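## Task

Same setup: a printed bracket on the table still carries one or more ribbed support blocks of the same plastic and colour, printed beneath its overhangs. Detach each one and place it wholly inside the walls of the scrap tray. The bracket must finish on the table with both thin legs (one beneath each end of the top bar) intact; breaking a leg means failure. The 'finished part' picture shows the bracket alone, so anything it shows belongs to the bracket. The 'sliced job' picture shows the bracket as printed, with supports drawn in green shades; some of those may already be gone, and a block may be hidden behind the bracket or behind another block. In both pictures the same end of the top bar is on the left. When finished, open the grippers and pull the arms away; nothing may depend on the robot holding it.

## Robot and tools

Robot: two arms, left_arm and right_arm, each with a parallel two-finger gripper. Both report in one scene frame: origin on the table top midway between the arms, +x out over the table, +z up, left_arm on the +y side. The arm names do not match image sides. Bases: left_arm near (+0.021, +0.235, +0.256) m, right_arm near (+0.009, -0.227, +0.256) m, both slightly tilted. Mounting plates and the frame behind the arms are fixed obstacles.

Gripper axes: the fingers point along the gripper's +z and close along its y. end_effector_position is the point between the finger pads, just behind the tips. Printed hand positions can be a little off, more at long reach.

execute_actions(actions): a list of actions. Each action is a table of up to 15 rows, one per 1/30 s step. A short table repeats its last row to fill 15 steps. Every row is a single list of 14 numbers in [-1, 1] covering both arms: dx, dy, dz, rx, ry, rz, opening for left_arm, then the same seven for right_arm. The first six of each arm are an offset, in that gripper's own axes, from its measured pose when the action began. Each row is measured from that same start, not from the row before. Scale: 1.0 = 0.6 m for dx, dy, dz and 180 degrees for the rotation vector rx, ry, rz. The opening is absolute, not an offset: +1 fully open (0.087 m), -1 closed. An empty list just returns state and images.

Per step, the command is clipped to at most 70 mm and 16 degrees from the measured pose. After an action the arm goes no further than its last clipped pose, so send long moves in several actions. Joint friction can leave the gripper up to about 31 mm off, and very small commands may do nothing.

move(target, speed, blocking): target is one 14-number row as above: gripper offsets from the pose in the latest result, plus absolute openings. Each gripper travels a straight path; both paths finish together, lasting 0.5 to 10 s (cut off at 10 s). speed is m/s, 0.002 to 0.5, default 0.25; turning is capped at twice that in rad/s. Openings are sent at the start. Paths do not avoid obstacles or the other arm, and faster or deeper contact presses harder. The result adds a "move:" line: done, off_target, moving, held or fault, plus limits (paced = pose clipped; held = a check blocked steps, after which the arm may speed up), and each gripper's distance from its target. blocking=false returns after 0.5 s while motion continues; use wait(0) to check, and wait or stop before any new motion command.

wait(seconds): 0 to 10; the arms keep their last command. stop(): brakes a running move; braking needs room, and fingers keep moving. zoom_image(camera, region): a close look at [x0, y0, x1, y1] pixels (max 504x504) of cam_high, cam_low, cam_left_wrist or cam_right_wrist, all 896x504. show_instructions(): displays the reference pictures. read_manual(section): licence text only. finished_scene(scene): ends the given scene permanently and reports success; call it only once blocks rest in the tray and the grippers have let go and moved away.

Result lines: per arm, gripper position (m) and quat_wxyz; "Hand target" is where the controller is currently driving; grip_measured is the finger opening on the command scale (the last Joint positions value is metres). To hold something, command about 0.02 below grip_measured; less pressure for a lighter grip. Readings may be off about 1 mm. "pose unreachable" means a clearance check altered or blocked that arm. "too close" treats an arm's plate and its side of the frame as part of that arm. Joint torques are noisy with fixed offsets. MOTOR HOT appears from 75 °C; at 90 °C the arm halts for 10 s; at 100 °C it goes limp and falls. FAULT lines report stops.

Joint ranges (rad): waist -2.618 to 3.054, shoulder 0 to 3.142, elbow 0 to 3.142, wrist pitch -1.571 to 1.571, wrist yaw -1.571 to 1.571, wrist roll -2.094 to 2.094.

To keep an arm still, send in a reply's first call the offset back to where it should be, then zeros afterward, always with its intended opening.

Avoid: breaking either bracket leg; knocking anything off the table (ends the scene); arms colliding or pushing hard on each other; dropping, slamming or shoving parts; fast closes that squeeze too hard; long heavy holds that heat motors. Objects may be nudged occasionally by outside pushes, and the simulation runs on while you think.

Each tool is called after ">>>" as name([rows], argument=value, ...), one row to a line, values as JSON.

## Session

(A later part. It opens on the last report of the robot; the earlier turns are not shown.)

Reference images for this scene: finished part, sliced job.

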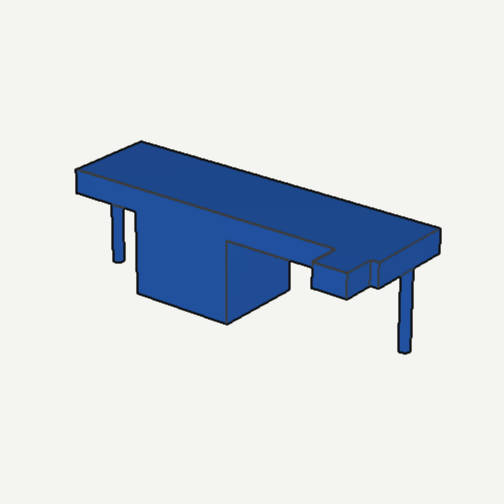

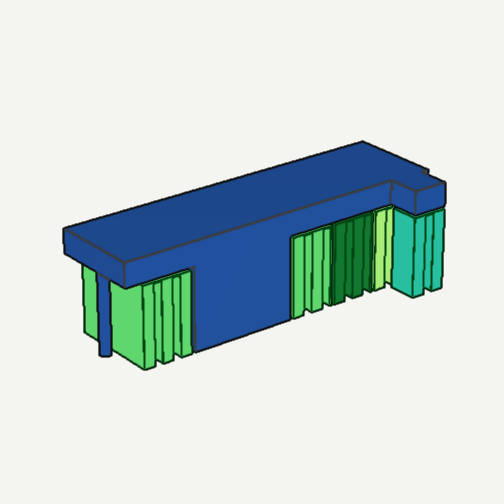

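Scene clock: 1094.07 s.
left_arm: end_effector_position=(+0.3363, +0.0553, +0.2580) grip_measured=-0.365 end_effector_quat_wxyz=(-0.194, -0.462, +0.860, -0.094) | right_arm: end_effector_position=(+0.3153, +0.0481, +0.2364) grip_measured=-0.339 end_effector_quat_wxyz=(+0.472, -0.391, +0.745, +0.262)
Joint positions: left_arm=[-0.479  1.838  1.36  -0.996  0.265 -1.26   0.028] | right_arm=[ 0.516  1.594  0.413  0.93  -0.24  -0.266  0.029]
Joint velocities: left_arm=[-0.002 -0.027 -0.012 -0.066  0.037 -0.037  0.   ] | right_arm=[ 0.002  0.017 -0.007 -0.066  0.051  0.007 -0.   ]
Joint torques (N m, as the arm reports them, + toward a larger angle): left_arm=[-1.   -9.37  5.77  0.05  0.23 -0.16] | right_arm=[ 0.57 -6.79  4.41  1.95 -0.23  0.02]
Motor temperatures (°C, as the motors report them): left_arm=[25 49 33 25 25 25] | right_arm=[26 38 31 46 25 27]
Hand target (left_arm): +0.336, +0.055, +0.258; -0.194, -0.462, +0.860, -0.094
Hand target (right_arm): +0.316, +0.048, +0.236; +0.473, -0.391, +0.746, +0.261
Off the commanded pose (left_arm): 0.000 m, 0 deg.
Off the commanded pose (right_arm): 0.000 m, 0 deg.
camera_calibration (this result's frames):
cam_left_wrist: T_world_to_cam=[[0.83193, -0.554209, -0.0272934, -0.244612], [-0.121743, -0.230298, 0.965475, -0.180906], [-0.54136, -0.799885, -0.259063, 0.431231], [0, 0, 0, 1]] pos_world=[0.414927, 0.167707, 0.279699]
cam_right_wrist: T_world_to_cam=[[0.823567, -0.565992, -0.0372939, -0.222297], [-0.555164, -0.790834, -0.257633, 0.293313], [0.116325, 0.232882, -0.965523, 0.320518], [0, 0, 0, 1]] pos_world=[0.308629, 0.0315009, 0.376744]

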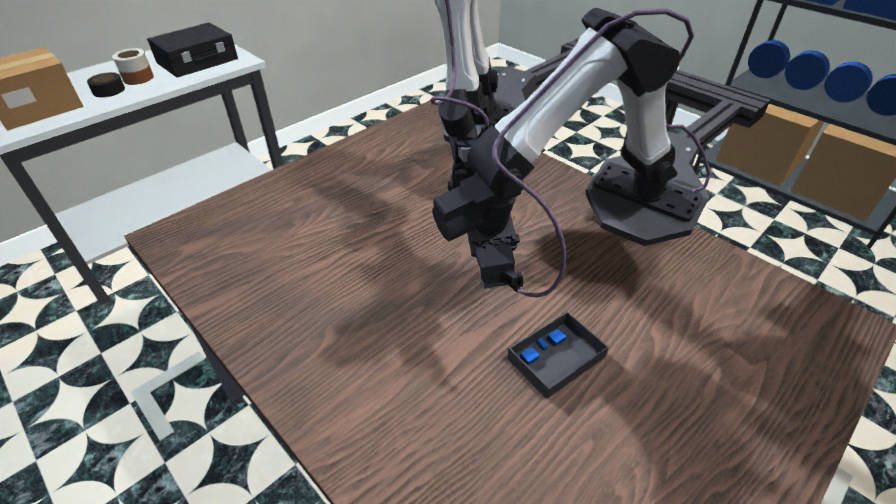

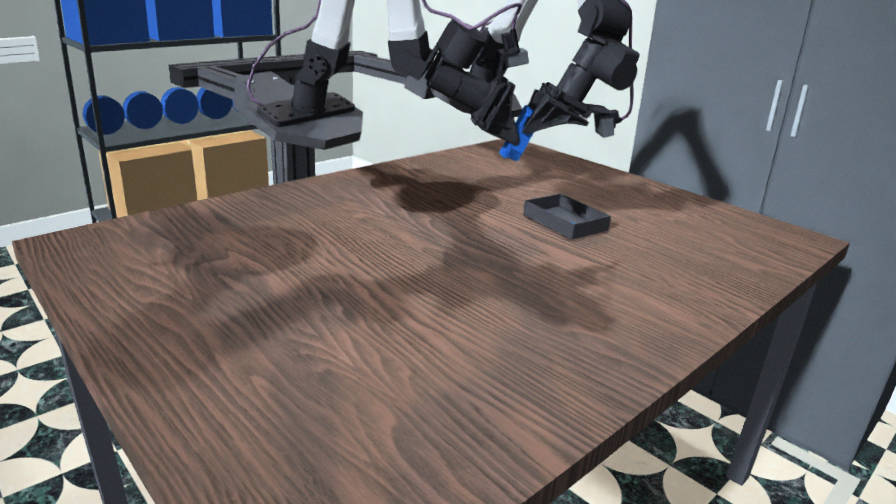

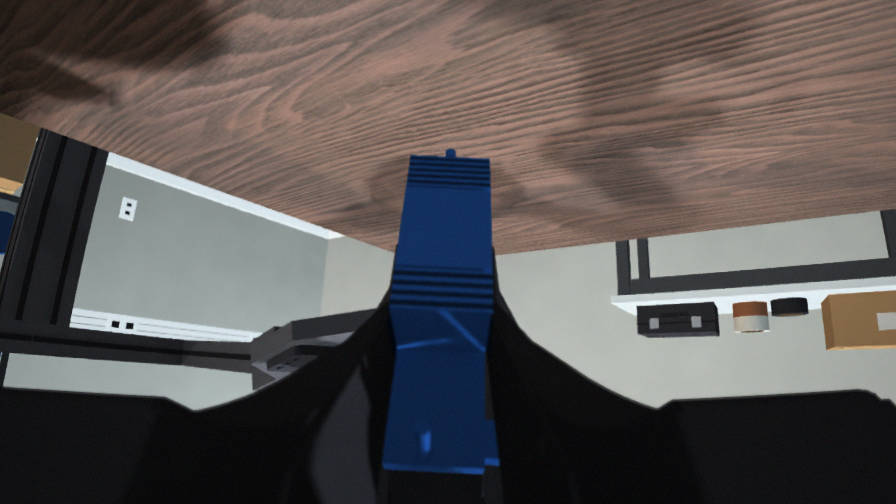

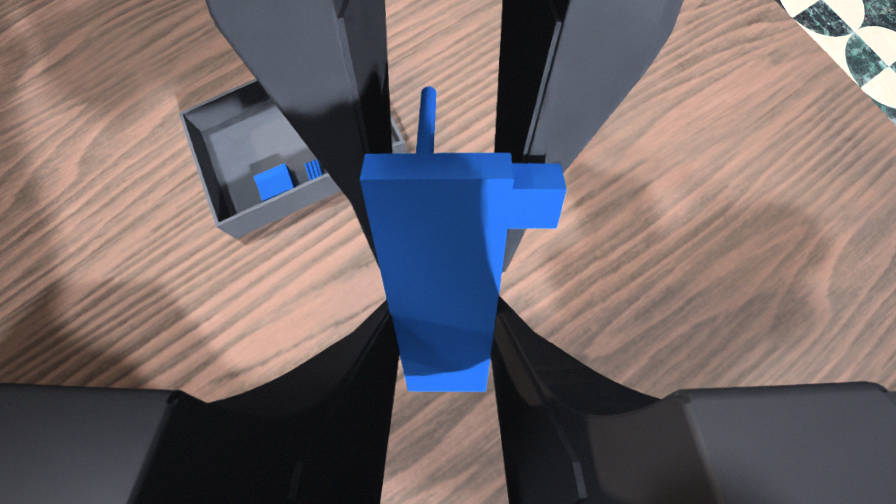

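>>> execute_actions([
  [[0,0.00028,0,0,0,0.00127,-0.42,0,0,0,0,0,0,-0.4],[0,0.00056,0,0,0,0.00255,-0.42,0,0,0,0,0,0,-0.4],[0,0.00083,0,0,0,0.00382,-0.42,0,0,0,0,0,0,-0.4],[0,0.00111,0,0,0,0.00509,-0.42,0,0,0,0,0,0,-0.4],[0,0.00139,0,0,0,0.00637,-0.42,0,0,0,0,0,0,-0.4],[0,0.00167,0,0,0,0.00764,-0.42,0,0,0,0,0,0,-0.4],[0,0.00194,0,0,0,0.00891,-0.42,0,0,0,0,0,0,-0.4],[0,0.00222,0,0,0,0.01019,-0.42,0,0,0,0,0,0,-0.4],[0,0.0025,0,0,0,0.01146,-0.42,0,0,0,0,0,0,-0.4],[-0.0001,0.00278,0,0,0,0.01273,-0.42,0,0,0,0,0,0,-0.4],[-0.0001,0.00305,0,0,0,0.01401,-0.42,0,0,0,0,0,0,-0.4],[-0.0001,0.00333,0,0,0,0.01528,-0.42,0,0,0,0,0,0,-0.4],[-0.0001,0.00361,0,0,0,0.01655,-0.42,0,0,0,0,0,0,-0.4],[-0.0001,0.00388,0,0,0,0.01783,-0.42,0,0,0,0,0,0,-0.4],[-0.0001,0.00416,0,0,0,0.0191,-0.42,0,0,0,0,0,0,-0.4]],
  [[-0.0001,0.00298,0,0,0,0.01369,-0.42,0,0,0,0,0,0,-0.4],[-0.0001,0.00319,0,0,0,0.01464,-0.42,0,0,0,0,0,0,-0.4],[-0.0001,0.0034,0,0,0,0.0156,-0.42,0,0,0,0,0,0,-0.4],[-0.0001,0.00361,0,0,0,0.01655,-0.42,0,0,0,0,0,0,-0.4],[-0.0001,0.00382,0,0,0,0.01751,-0.42,0,0,0,0,0,0,-0.4],[-0.0001,0.00402,0,0,0,0.01846,-0.42,0,0,0,0,0,0,-0.4],[-0.0001,0.00423,0,0,0,0.01942,-0.42,0,0,0,0,0,0,-0.4],[-0.0001,0.00444,0,0,0,0.02037,-0.42,0,0,0,0,0,0,-0.4],[-0.0002,0.00465,0,0,0,0.02133,-0.42,0,0,0,0,0,0,-0.4],[-0.0002,0.00486,0,0,0,0.02228,-0.42,0,0,0,0,0,0,-0.4],[-0.0002,0.00506,0,0,0,0.02324,-0.42,0,0,0,0,0,0,-0.4],[-0.0002,0.00527,0,0,0,0.02419,-0.42,0,0,0,0,0,0,-0.4],[-0.0002,0.00541,0,0,0,0.02483,-0.42,0,0,0,0,0,0,-0.4],[-0.0002,0.00555,0,0,0,0.02546,-0.42,0,0,0,0,0,0,-0.4],[-0.0002,0.00555,0,0,0,0.02546,-0.42,0,0,0,0,0,0,-0.4]],
])

Scene clock: 1104.50 s.
left_arm: end_effector_position=(+0.3362, +0.0554, +0.2580) grip_measured=-0.365 end_effector_quat_wxyz=(-0.191, -0.443, +0.870, -0.102) | right_arm: end_effector_position=(+0.3151, +0.0483, +0.2364) grip_measured=-0.339 end_effector_quat_wxyz=(+0.472, -0.391, +0.745, +0.263)
Joint positions: left_arm=[-0.479  1.838  1.36  -0.989  0.268 -1.216  0.028] | right_arm=[ 0.516  1.594  0.413  0.93  -0.242 -0.266  0.029]
Joint velocities: left_arm=[-0.002 -0.012 -0.007 -0.037 -0.051  0.022 -0.001] | right_arm=[ 0.002 -0.017  0.002 -0.022  0.022 -0.007  0.   ]
Joint torques (N m, as the arm reports them, + toward a larger angle): left_arm=[-1.04 -9.42  5.97 -0.01  0.2   0.3 ] | right_arm=[ 0.58 -6.82  4.44  1.96 -0.27  0.04]
Motor temperatures (°C, as the motors report them): left_arm=[25 50 34 25 25 25] | right_arm=[26 38 31 46 25 27]
Hand target (left_arm): +0.333, +0.058, +0.258; -0.189, -0.419, +0.882, -0.104
Hand target (right_arm): +0.315, +0.048, +0.236; +0.472, -0.391, +0.745, +0.263
Off the commanded pose (left_arm): 0.003 m, 3 deg.
Off the commanded pose (right_arm): 0.000 m, 0 deg.
camera_calibration (this result's frames):
cam_left_wrist: T_world_to_cam=[[0.810562, -0.58565, -0.00161346, -0.242179], [-0.149973, -0.210231, 0.96608, -0.172677], [-0.566124, -0.782826, -0.258237, 0.438449], [0, 0, 0, 1]] pos_world=[0.418621, 0.165095, 0.279653]
cam_right_wrist: T_world_to_cam=[[0.824123, -0.565151, -0.0377569, -0.222208], [-0.554427, -0.791253, -0.257934, 0.293212], [0.115897, 0.233503, -0.965424, 0.32063], [0, 0, 0, 1]] pos_world=[0.308532, 0.0315559, 0.376783]

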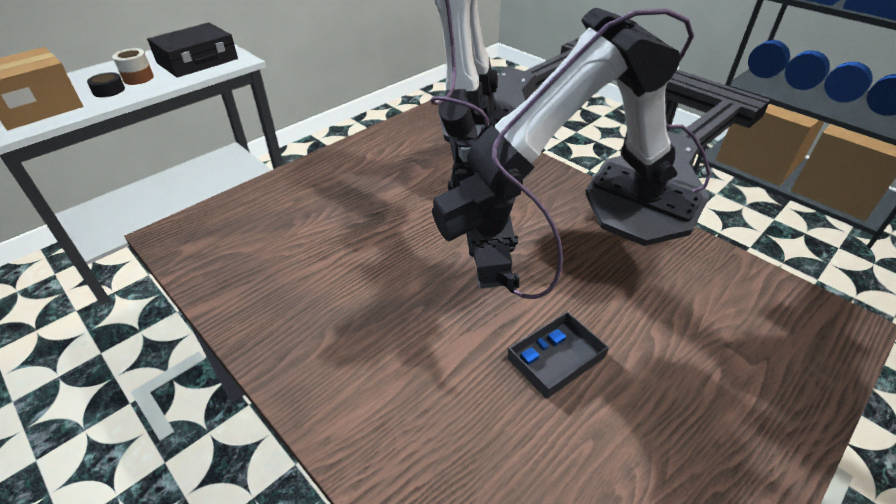

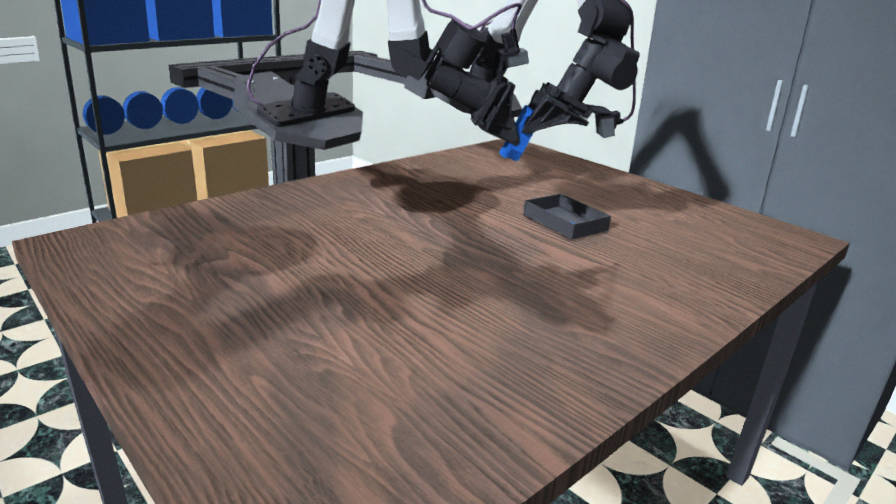

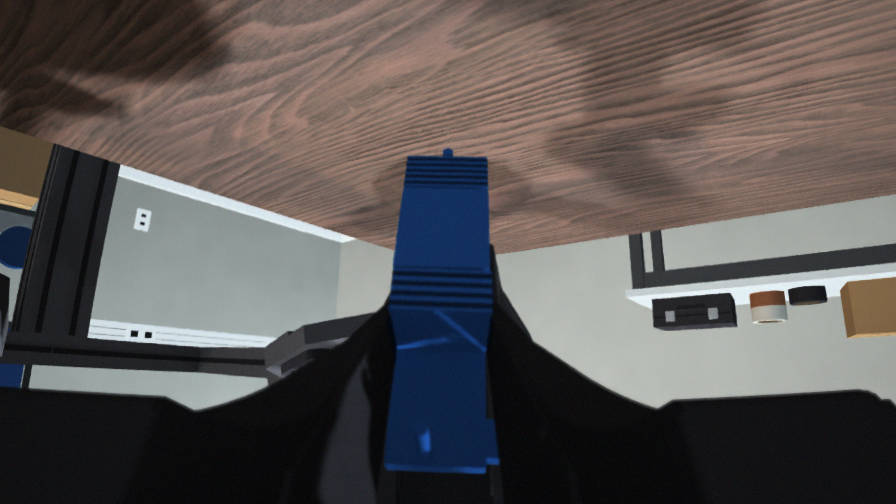

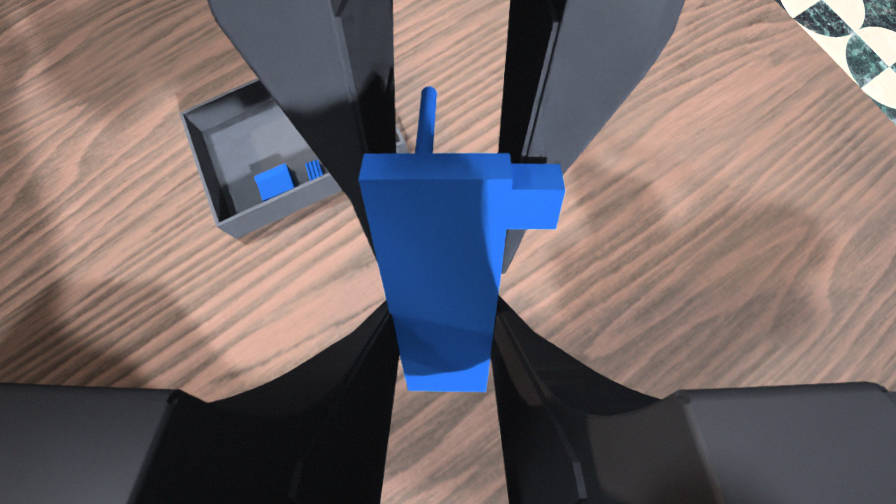

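>>> wait(seconds=0)

Scene clock: 1108.97 s.
left_arm: end_effector_position=(+0.3348, +0.0567, +0.2578) grip_measured=-0.365 end_effector_quat_wxyz=(-0.188, -0.422, +0.880, -0.106) | right_arm: end_effector_position=(+0.3151, +0.0483, +0.2364) grip_measured=-0.339 end_effector_quat_wxyz=(+0.472, -0.391, +0.745, +0.263)
Joint positions: left_arm=[-0.479  1.838  1.36  -0.988  0.267 -1.168  0.028] | right_arm=[ 0.516  1.594  0.413  0.93  -0.242 -0.266  0.029]
Joint velocities: left_arm=[-0.007 -0.002  0.002 -0.007 -0.007 -0.037 -0.   ] | right_arm=[-0.017 -0.017  0.007  0.022 -0.066 -0.051 -0.   ]
Joint torques (N m, as the arm reports them, + toward a larger angle): left_arm=[-1.05 -9.48  5.83  0.01  0.21 -0.1 ] | right_arm=[ 0.68 -6.81  4.51  1.97 -0.25  0.  ]
Motor temperatures (°C, as the motors report them): left_arm=[25 50 34 25 25 25] | right_arm=[26 38 31 46 25 27]
Hand target (left_arm): +0.333, +0.057, +0.258; -0.189, -0.419, +0.882, -0.104
Hand target (right_arm): +0.315, +0.048, +0.236; +0.472, -0.391, +0.745, +0.263
Off the commanded pose (left_arm): 0.002 m, 0 deg.
Off the commanded pose (right_arm): 0.000 m, 0 deg.
camera_calibration (this result's frames):
cam_left_wrist: T_world_to_cam=[[0.784126, -0.620308, 0.0190889, -0.234822], [-0.175711, -0.192404, 0.965457, -0.164709], [-0.595207, -0.760394, -0.259864, 0.447487], [0, 0, 0, 1]] pos_world=[0.421536, 0.162914, 0.279788]
cam_right_wrist: T_world_to_cam=[[0.824123, -0.565151, -0.0377569, -0.222208], [-0.554427, -0.791253, -0.257934, 0.293212], [0.115897, 0.233503, -0.965424, 0.32063], [0, 0, 0, 1]] pos_world=[0.308532, 0.0315559, 0.376783]

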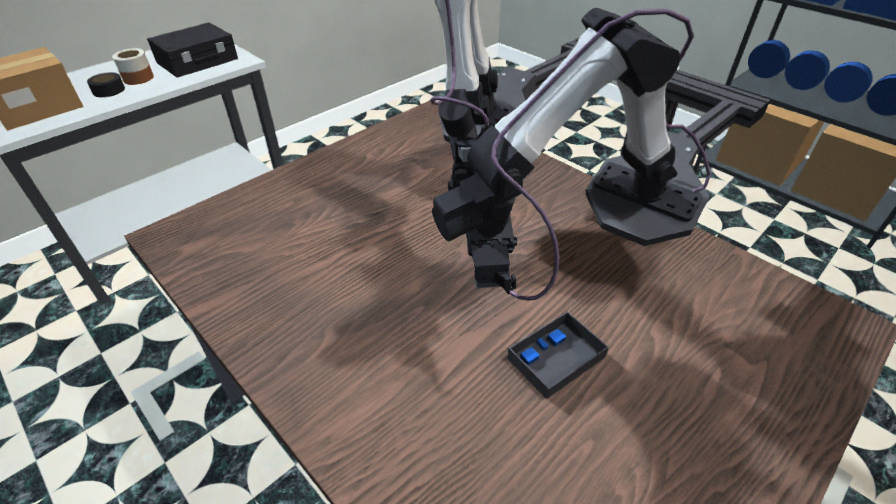

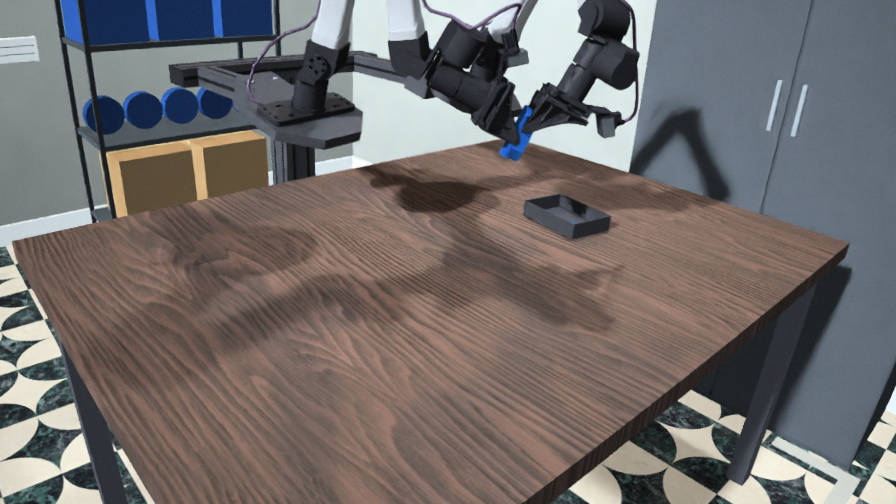

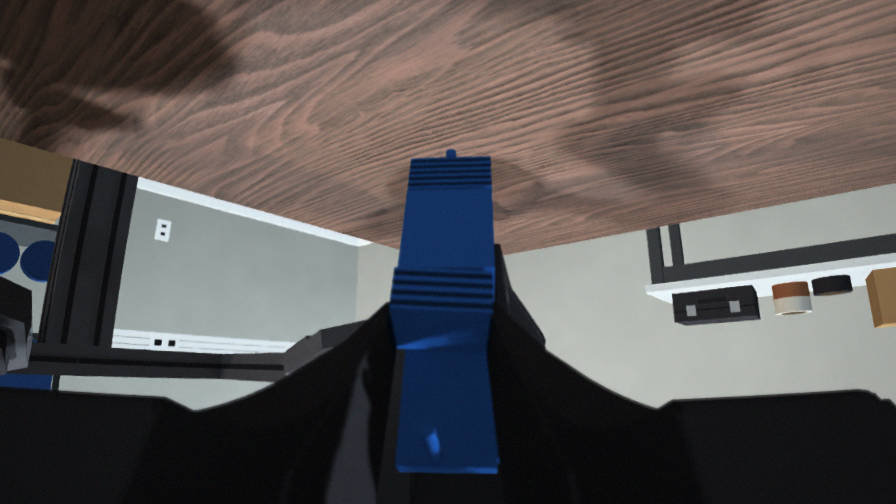

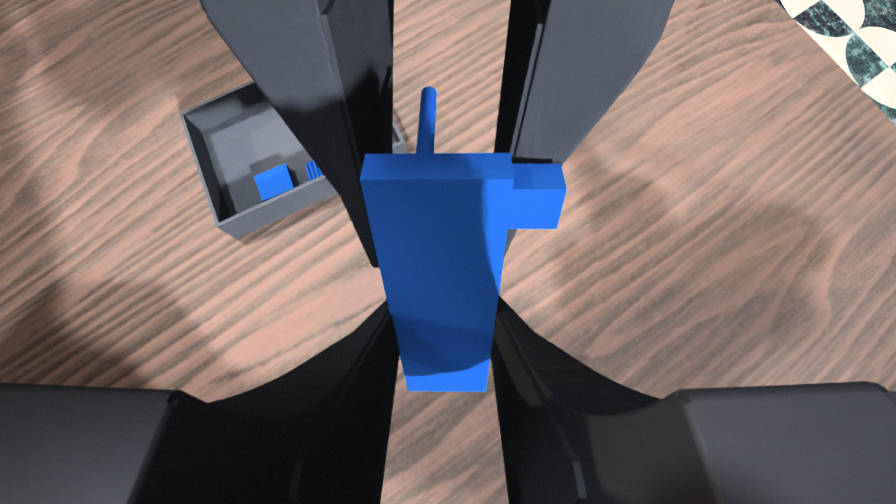

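>>> move(target=[-0.0763, 0.005, -0.005, 0, 0, 0, -0.42, 0, 0, 0, 0, 0, 0, -0.4], speed=0.05)

Scene clock: 1112.53 s.
left_arm: end_effector_position=(+0.3609, +0.0901, +0.2457) grip_measured=-0.365 end_effector_quat_wxyz=(-0.173, -0.421, +0.883, -0.111) | right_arm: end_effector_position=(+0.3151, +0.0483, +0.2364) grip_measured=-0.339 end_effector_quat_wxyz=(+0.472, -0.391, +0.745, +0.263)
Joint positions: left_arm=[-0.371  1.891  1.424 -0.998  0.267 -1.055  0.028] | right_arm=[ 0.516  1.594  0.413  0.93  -0.242 -0.266  0.029]
Joint velocities: left_arm=[-0.012 -0.002 -0.012  0.066 -0.051  0.051 -0.001] | right_arm=[ 0.002 -0.022  0.002  0.007  0.051  0.022 -0.   ]
Joint torques (N m, as the arm reports them, + toward a larger angle): left_arm=[ 0.24 -7.72  7.31 -0.08  0.27 -0.09] | right_arm=[ 0.6  -6.78  4.45  1.96 -0.26  0.02]
Motor temperatures (°C, as the motors report them): left_arm=[25 50 34 25 25 25] | right_arm=[26 38 31 46 25 27]
Hand target (left_arm): +0.359, +0.092, +0.241; -0.187, -0.422, +0.881, -0.105
Hand target (right_arm): +0.315, +0.048, +0.236; +0.472, -0.391, +0.745, +0.263
Off the commanded pose (left_arm): 0.005 m, 2 deg.
Off the commanded pose (right_arm): 0.000 m, 0 deg.
move: done
camera_calibration (this result's frames):
cam_left_wrist: T_world_to_cam=[[0.783668, -0.619714, 0.0426557, -0.240084], [-0.207196, -0.19604, 0.958456, -0.12856], [-0.585607, -0.759949, -0.282033, 0.487216], [0, 0, 0, 1]] pos_world=[0.446826, 0.196273, 0.270871]
cam_right_wrist: T_world_to_cam=[[0.824123, -0.565151, -0.0377569, -0.222208], [-0.554427, -0.791253, -0.257934, 0.293212], [0.115897, 0.233503, -0.965424, 0.32063], [0, 0, 0, 1]] pos_world=[0.308532, 0.0315559, 0.376783]

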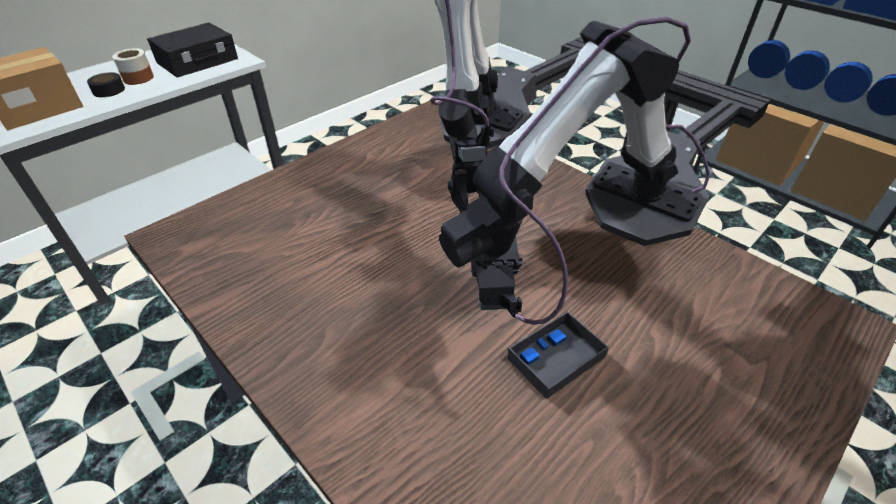

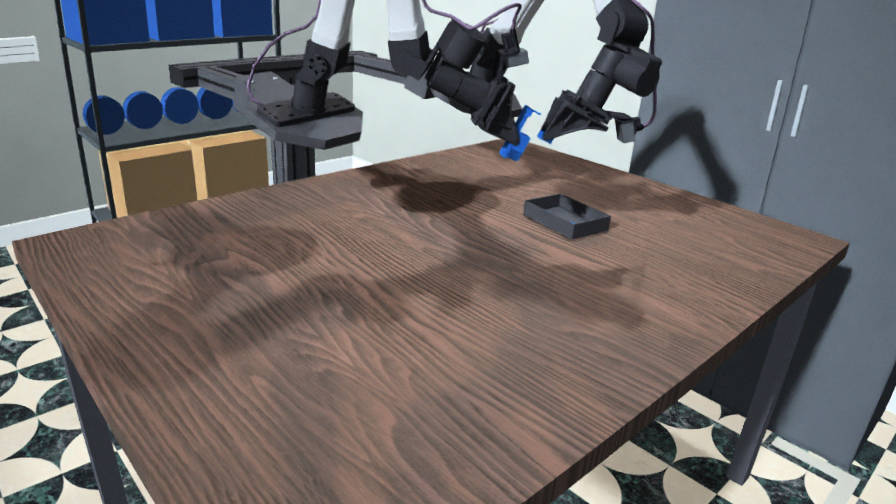

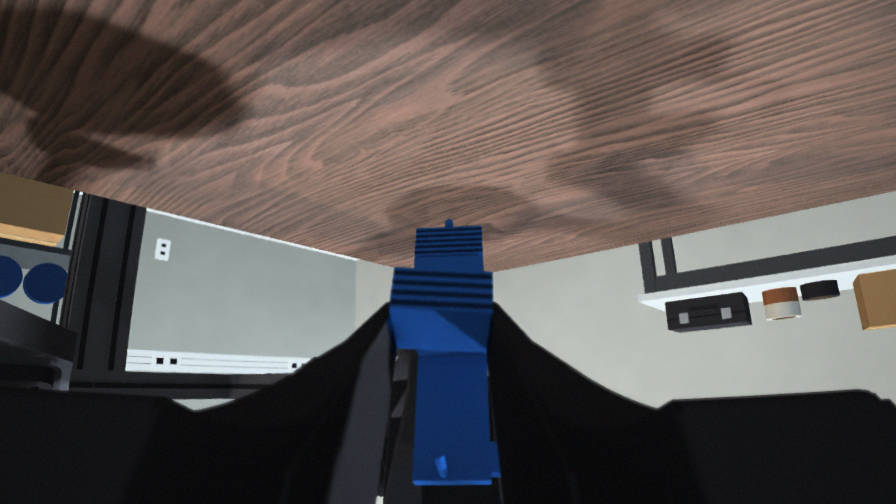

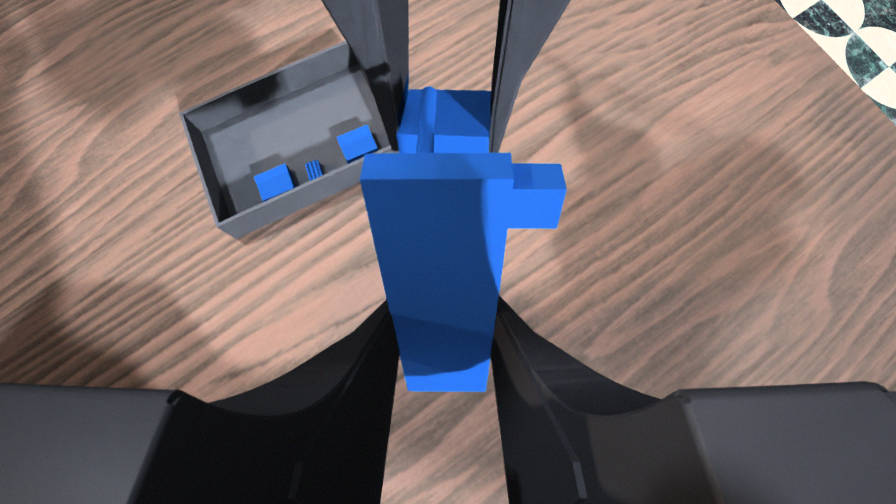

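>>> move(target=[-0.3253, 0.2119, 0.1936, 0.01755, -0.13215, -0.16165, -0.42, -0.0144, -0.0169, -0.0003, 0, 0, 0.3288, -0.4], speed=0.25)

Scene clock: 1235.20 s.
left_arm: end_effector_position=(+0.3657, +0.2684, +0.0646) grip_measured=-0.365 end_effector_quat_wxyz=(+0.015, -0.641, +0.768, -0.010) | right_arm: end_effector_position=(+0.3183, +0.0453, +0.2441) grip_measured=-0.338 end_effector_quat_wxyz=(+0.280, +0.021, +0.844, +0.458)
Joint positions: left_arm=[ 0.029  2.096  1.015 -0.172 -0.005 -1.181  0.028] | right_arm=[ 0.352  1.633  0.452  0.904 -0.403  0.708  0.029]
Joint velocities: left_arm=[-0.002 -0.022  0.022  0.022  0.022 -0.022 -0.   ] | right_arm=[ 0.017  0.017 -0.007  0.022 -0.022  0.007 -0.001]
Joint torques (N m, as the arm reports them, + toward a larger angle): left_arm=[ 1.3  -7.51  1.3   0.57 -0.09 -0.21] | right_arm=[-0.78 -6.01  6.1   1.99 -0.34  0.05]
Motor temperatures (°C, as the motors report them): left_arm=[25 47 37 25 25 25] | right_arm=[26 38 31 46 25 27]
Hand target (left_arm): +0.352, +0.269, +0.054; +0.003, -0.646, +0.763, +0.002
Hand target (right_arm): +0.326, +0.046, +0.245; +0.281, +0.028, +0.841, +0.461
Off the commanded pose (left_arm): 0.017 m, 2 deg.
Off the commanded pose (right_arm): 0.007 m, 1 deg.
move: off_target (left_arm)
camera_calibration (this result's frames):
cam_left_wrist: T_world_to_cam=[[0.984359, -0.174286, 0.0257119, -0.317404], [-0.132488, -0.636153, 0.760103, 0.18455], [-0.116119, -0.751621, -0.649294, 0.424261], [0, 0, 0, 1]] pos_world=[0.386155, 0.380966, 0.143354]
cam_right_wrist: T_world_to_cam=[[0.201455, -0.576511, -0.791865, 0.156584], [-0.918835, -0.391316, 0.0511373, 0.317025], [-0.339351, 0.717291, -0.608551, 0.364262], [0, 0, 0, 1]] pos_world=[0.383362, -0.0469521, 0.329453]

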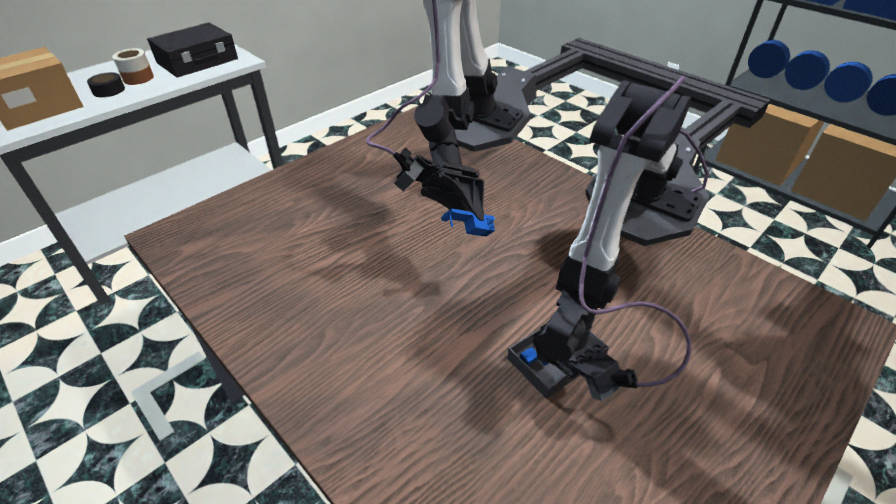

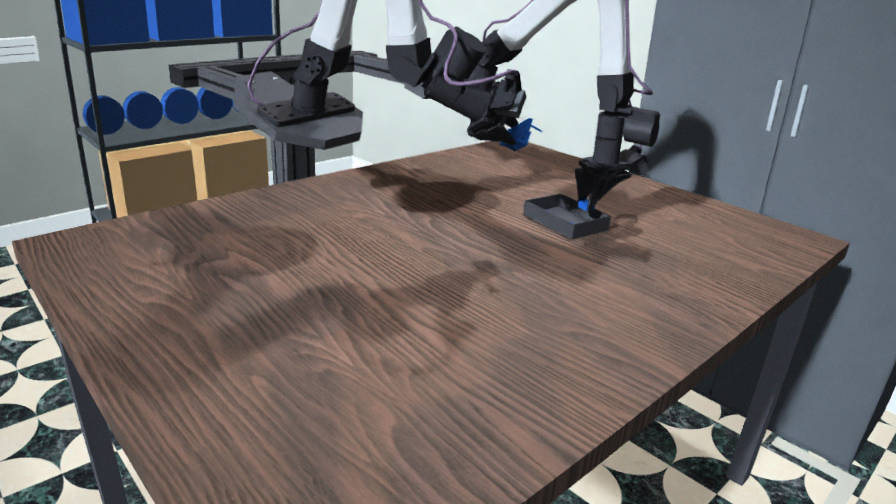

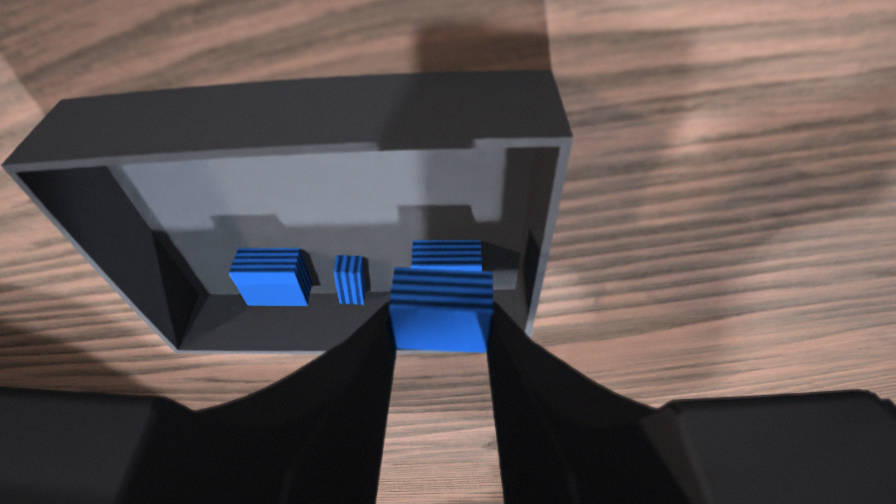

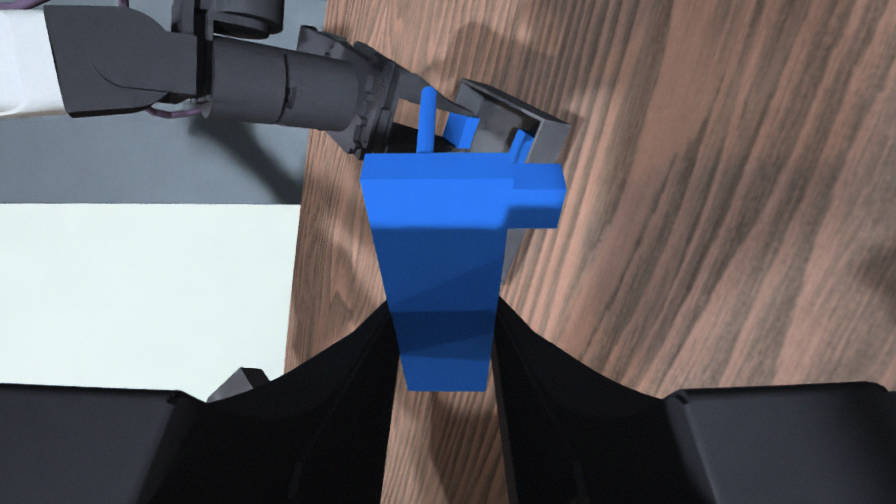

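>>> move(target=[0.0112, 0.0318, 0.0899, -0.011, 0.0032, -0.0045, -0.42, 0, 0, 0, 0, 0, 0, -0.4], speed=0.04)

Scene clock: 1257.13 s.
left_arm: end_effector_position=(+0.3454, +0.2636, +0.0172) grip_measured=-0.365 end_effector_quat_wxyz=(-0.003, -0.643, +0.766, -0.000) | right_arm: end_effector_position=(+0.3183, +0.0454, +0.2443) grip_measured=-0.338 end_effector_quat_wxyz=(+0.279, +0.022, +0.843, +0.458)
Joint positions: left_arm=[ 0.029  2.258  1.015 -0.049 -0.006 -1.187  0.028] | right_arm=[ 0.352  1.633  0.452  0.905 -0.403  0.71   0.029]
Joint velocities: left_arm=[-0.002  0.002  0.007 -0.037 -0.007 -0.051 -0.   ] | right_arm=[-0.017 -0.017 -0.002  0.022  0.022  0.022 -0.   ]
Joint torques (N m, as the arm reports them, + toward a larger angle): left_arm=[ 0.72 -7.46  3.23  0.51 -0.07 -0.23] | right_arm=[ 0.32 -7.19  4.26  1.93 -0.26 -0.05]
Motor temperatures (°C, as the motors report them): left_arm=[25 47 35 25 25 25] | right_arm=[25 37 32 46 25 27]
Hand target (left_arm): +0.347, +0.265, +0.010; -0.000, -0.646, +0.763, +0.001
Hand target (right_arm): +0.318, +0.045, +0.244; +0.280, +0.022, +0.844, +0.458
Off the commanded pose (left_arm): 0.008 m, 1 deg.
Off the commanded pose (right_arm): 0.000 m, 0 deg.
move: done
camera_calibration (this result's frames):
cam_left_wrist: T_world_to_cam=[[0.98557, -0.168916, -0.0108694, -0.298255], [-0.0996155, -0.630743, 0.769571, 0.201905], [-0.136849, -0.757384, -0.638469, 0.396068], [0, 0, 0, 1]] pos_world=[0.368265, 0.376946, 0.0942547]
cam_right_wrist: T_world_to_cam=[[0.200221, -0.575583, -0.792853, 0.157359], [-0.91898, -0.3909, 0.051707, 0.316927], [-0.339688, 0.718263, -0.607216, 0.364015], [0, 0, 0, 1]] pos_world=[0.383394, -0.0469985, 0.329411]

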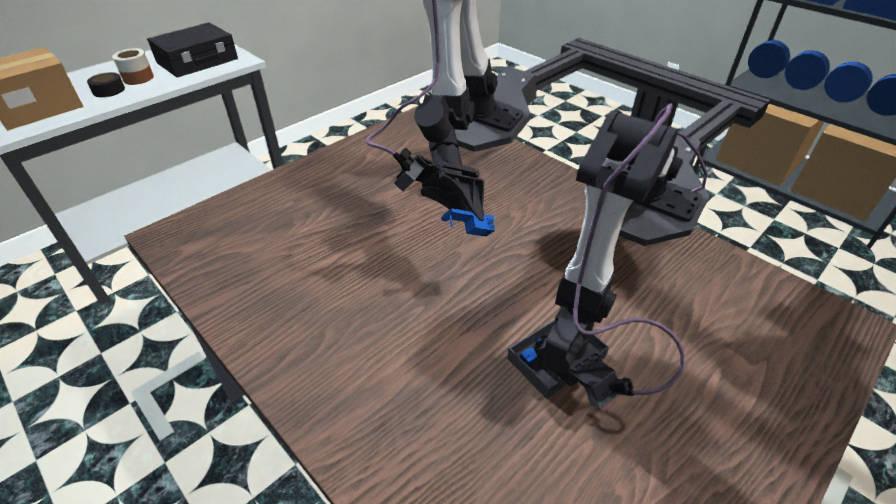

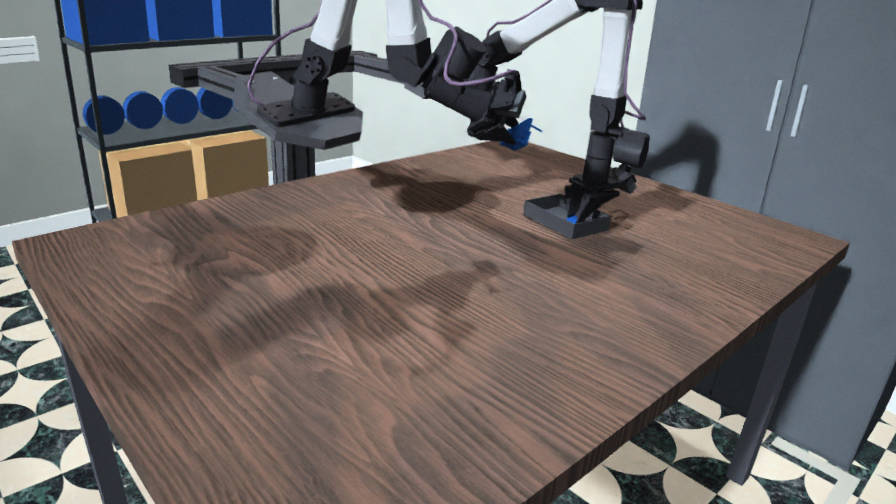

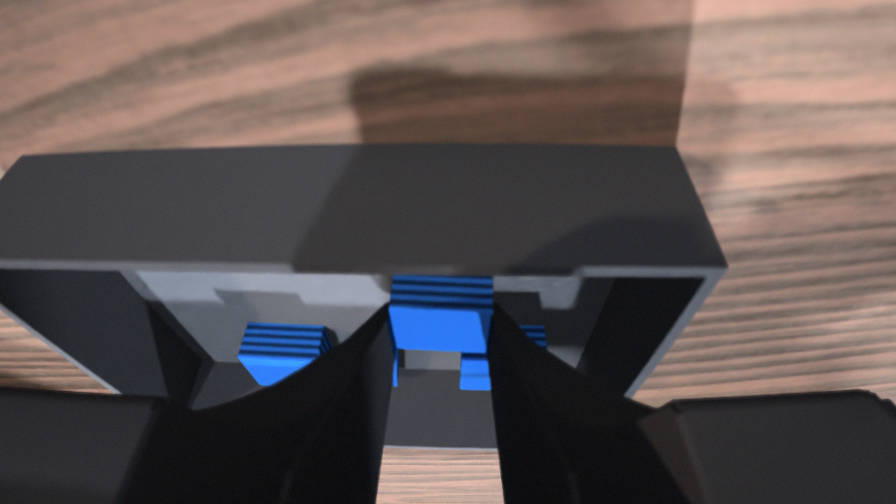

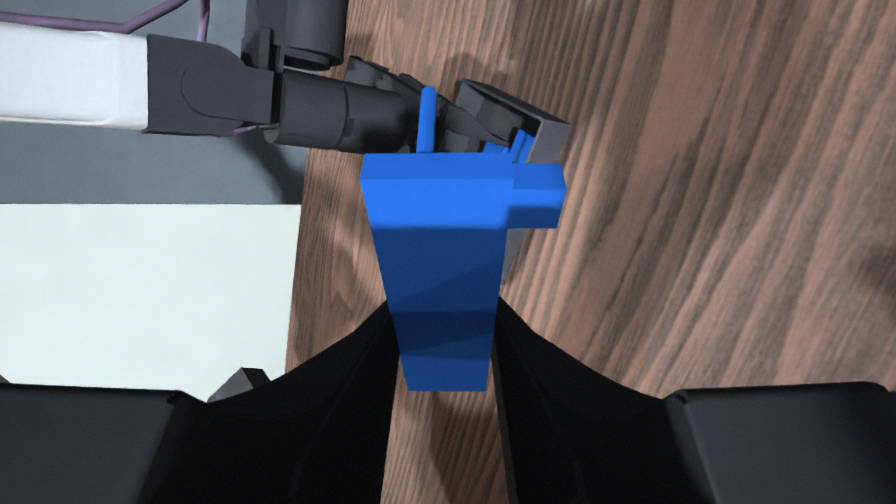

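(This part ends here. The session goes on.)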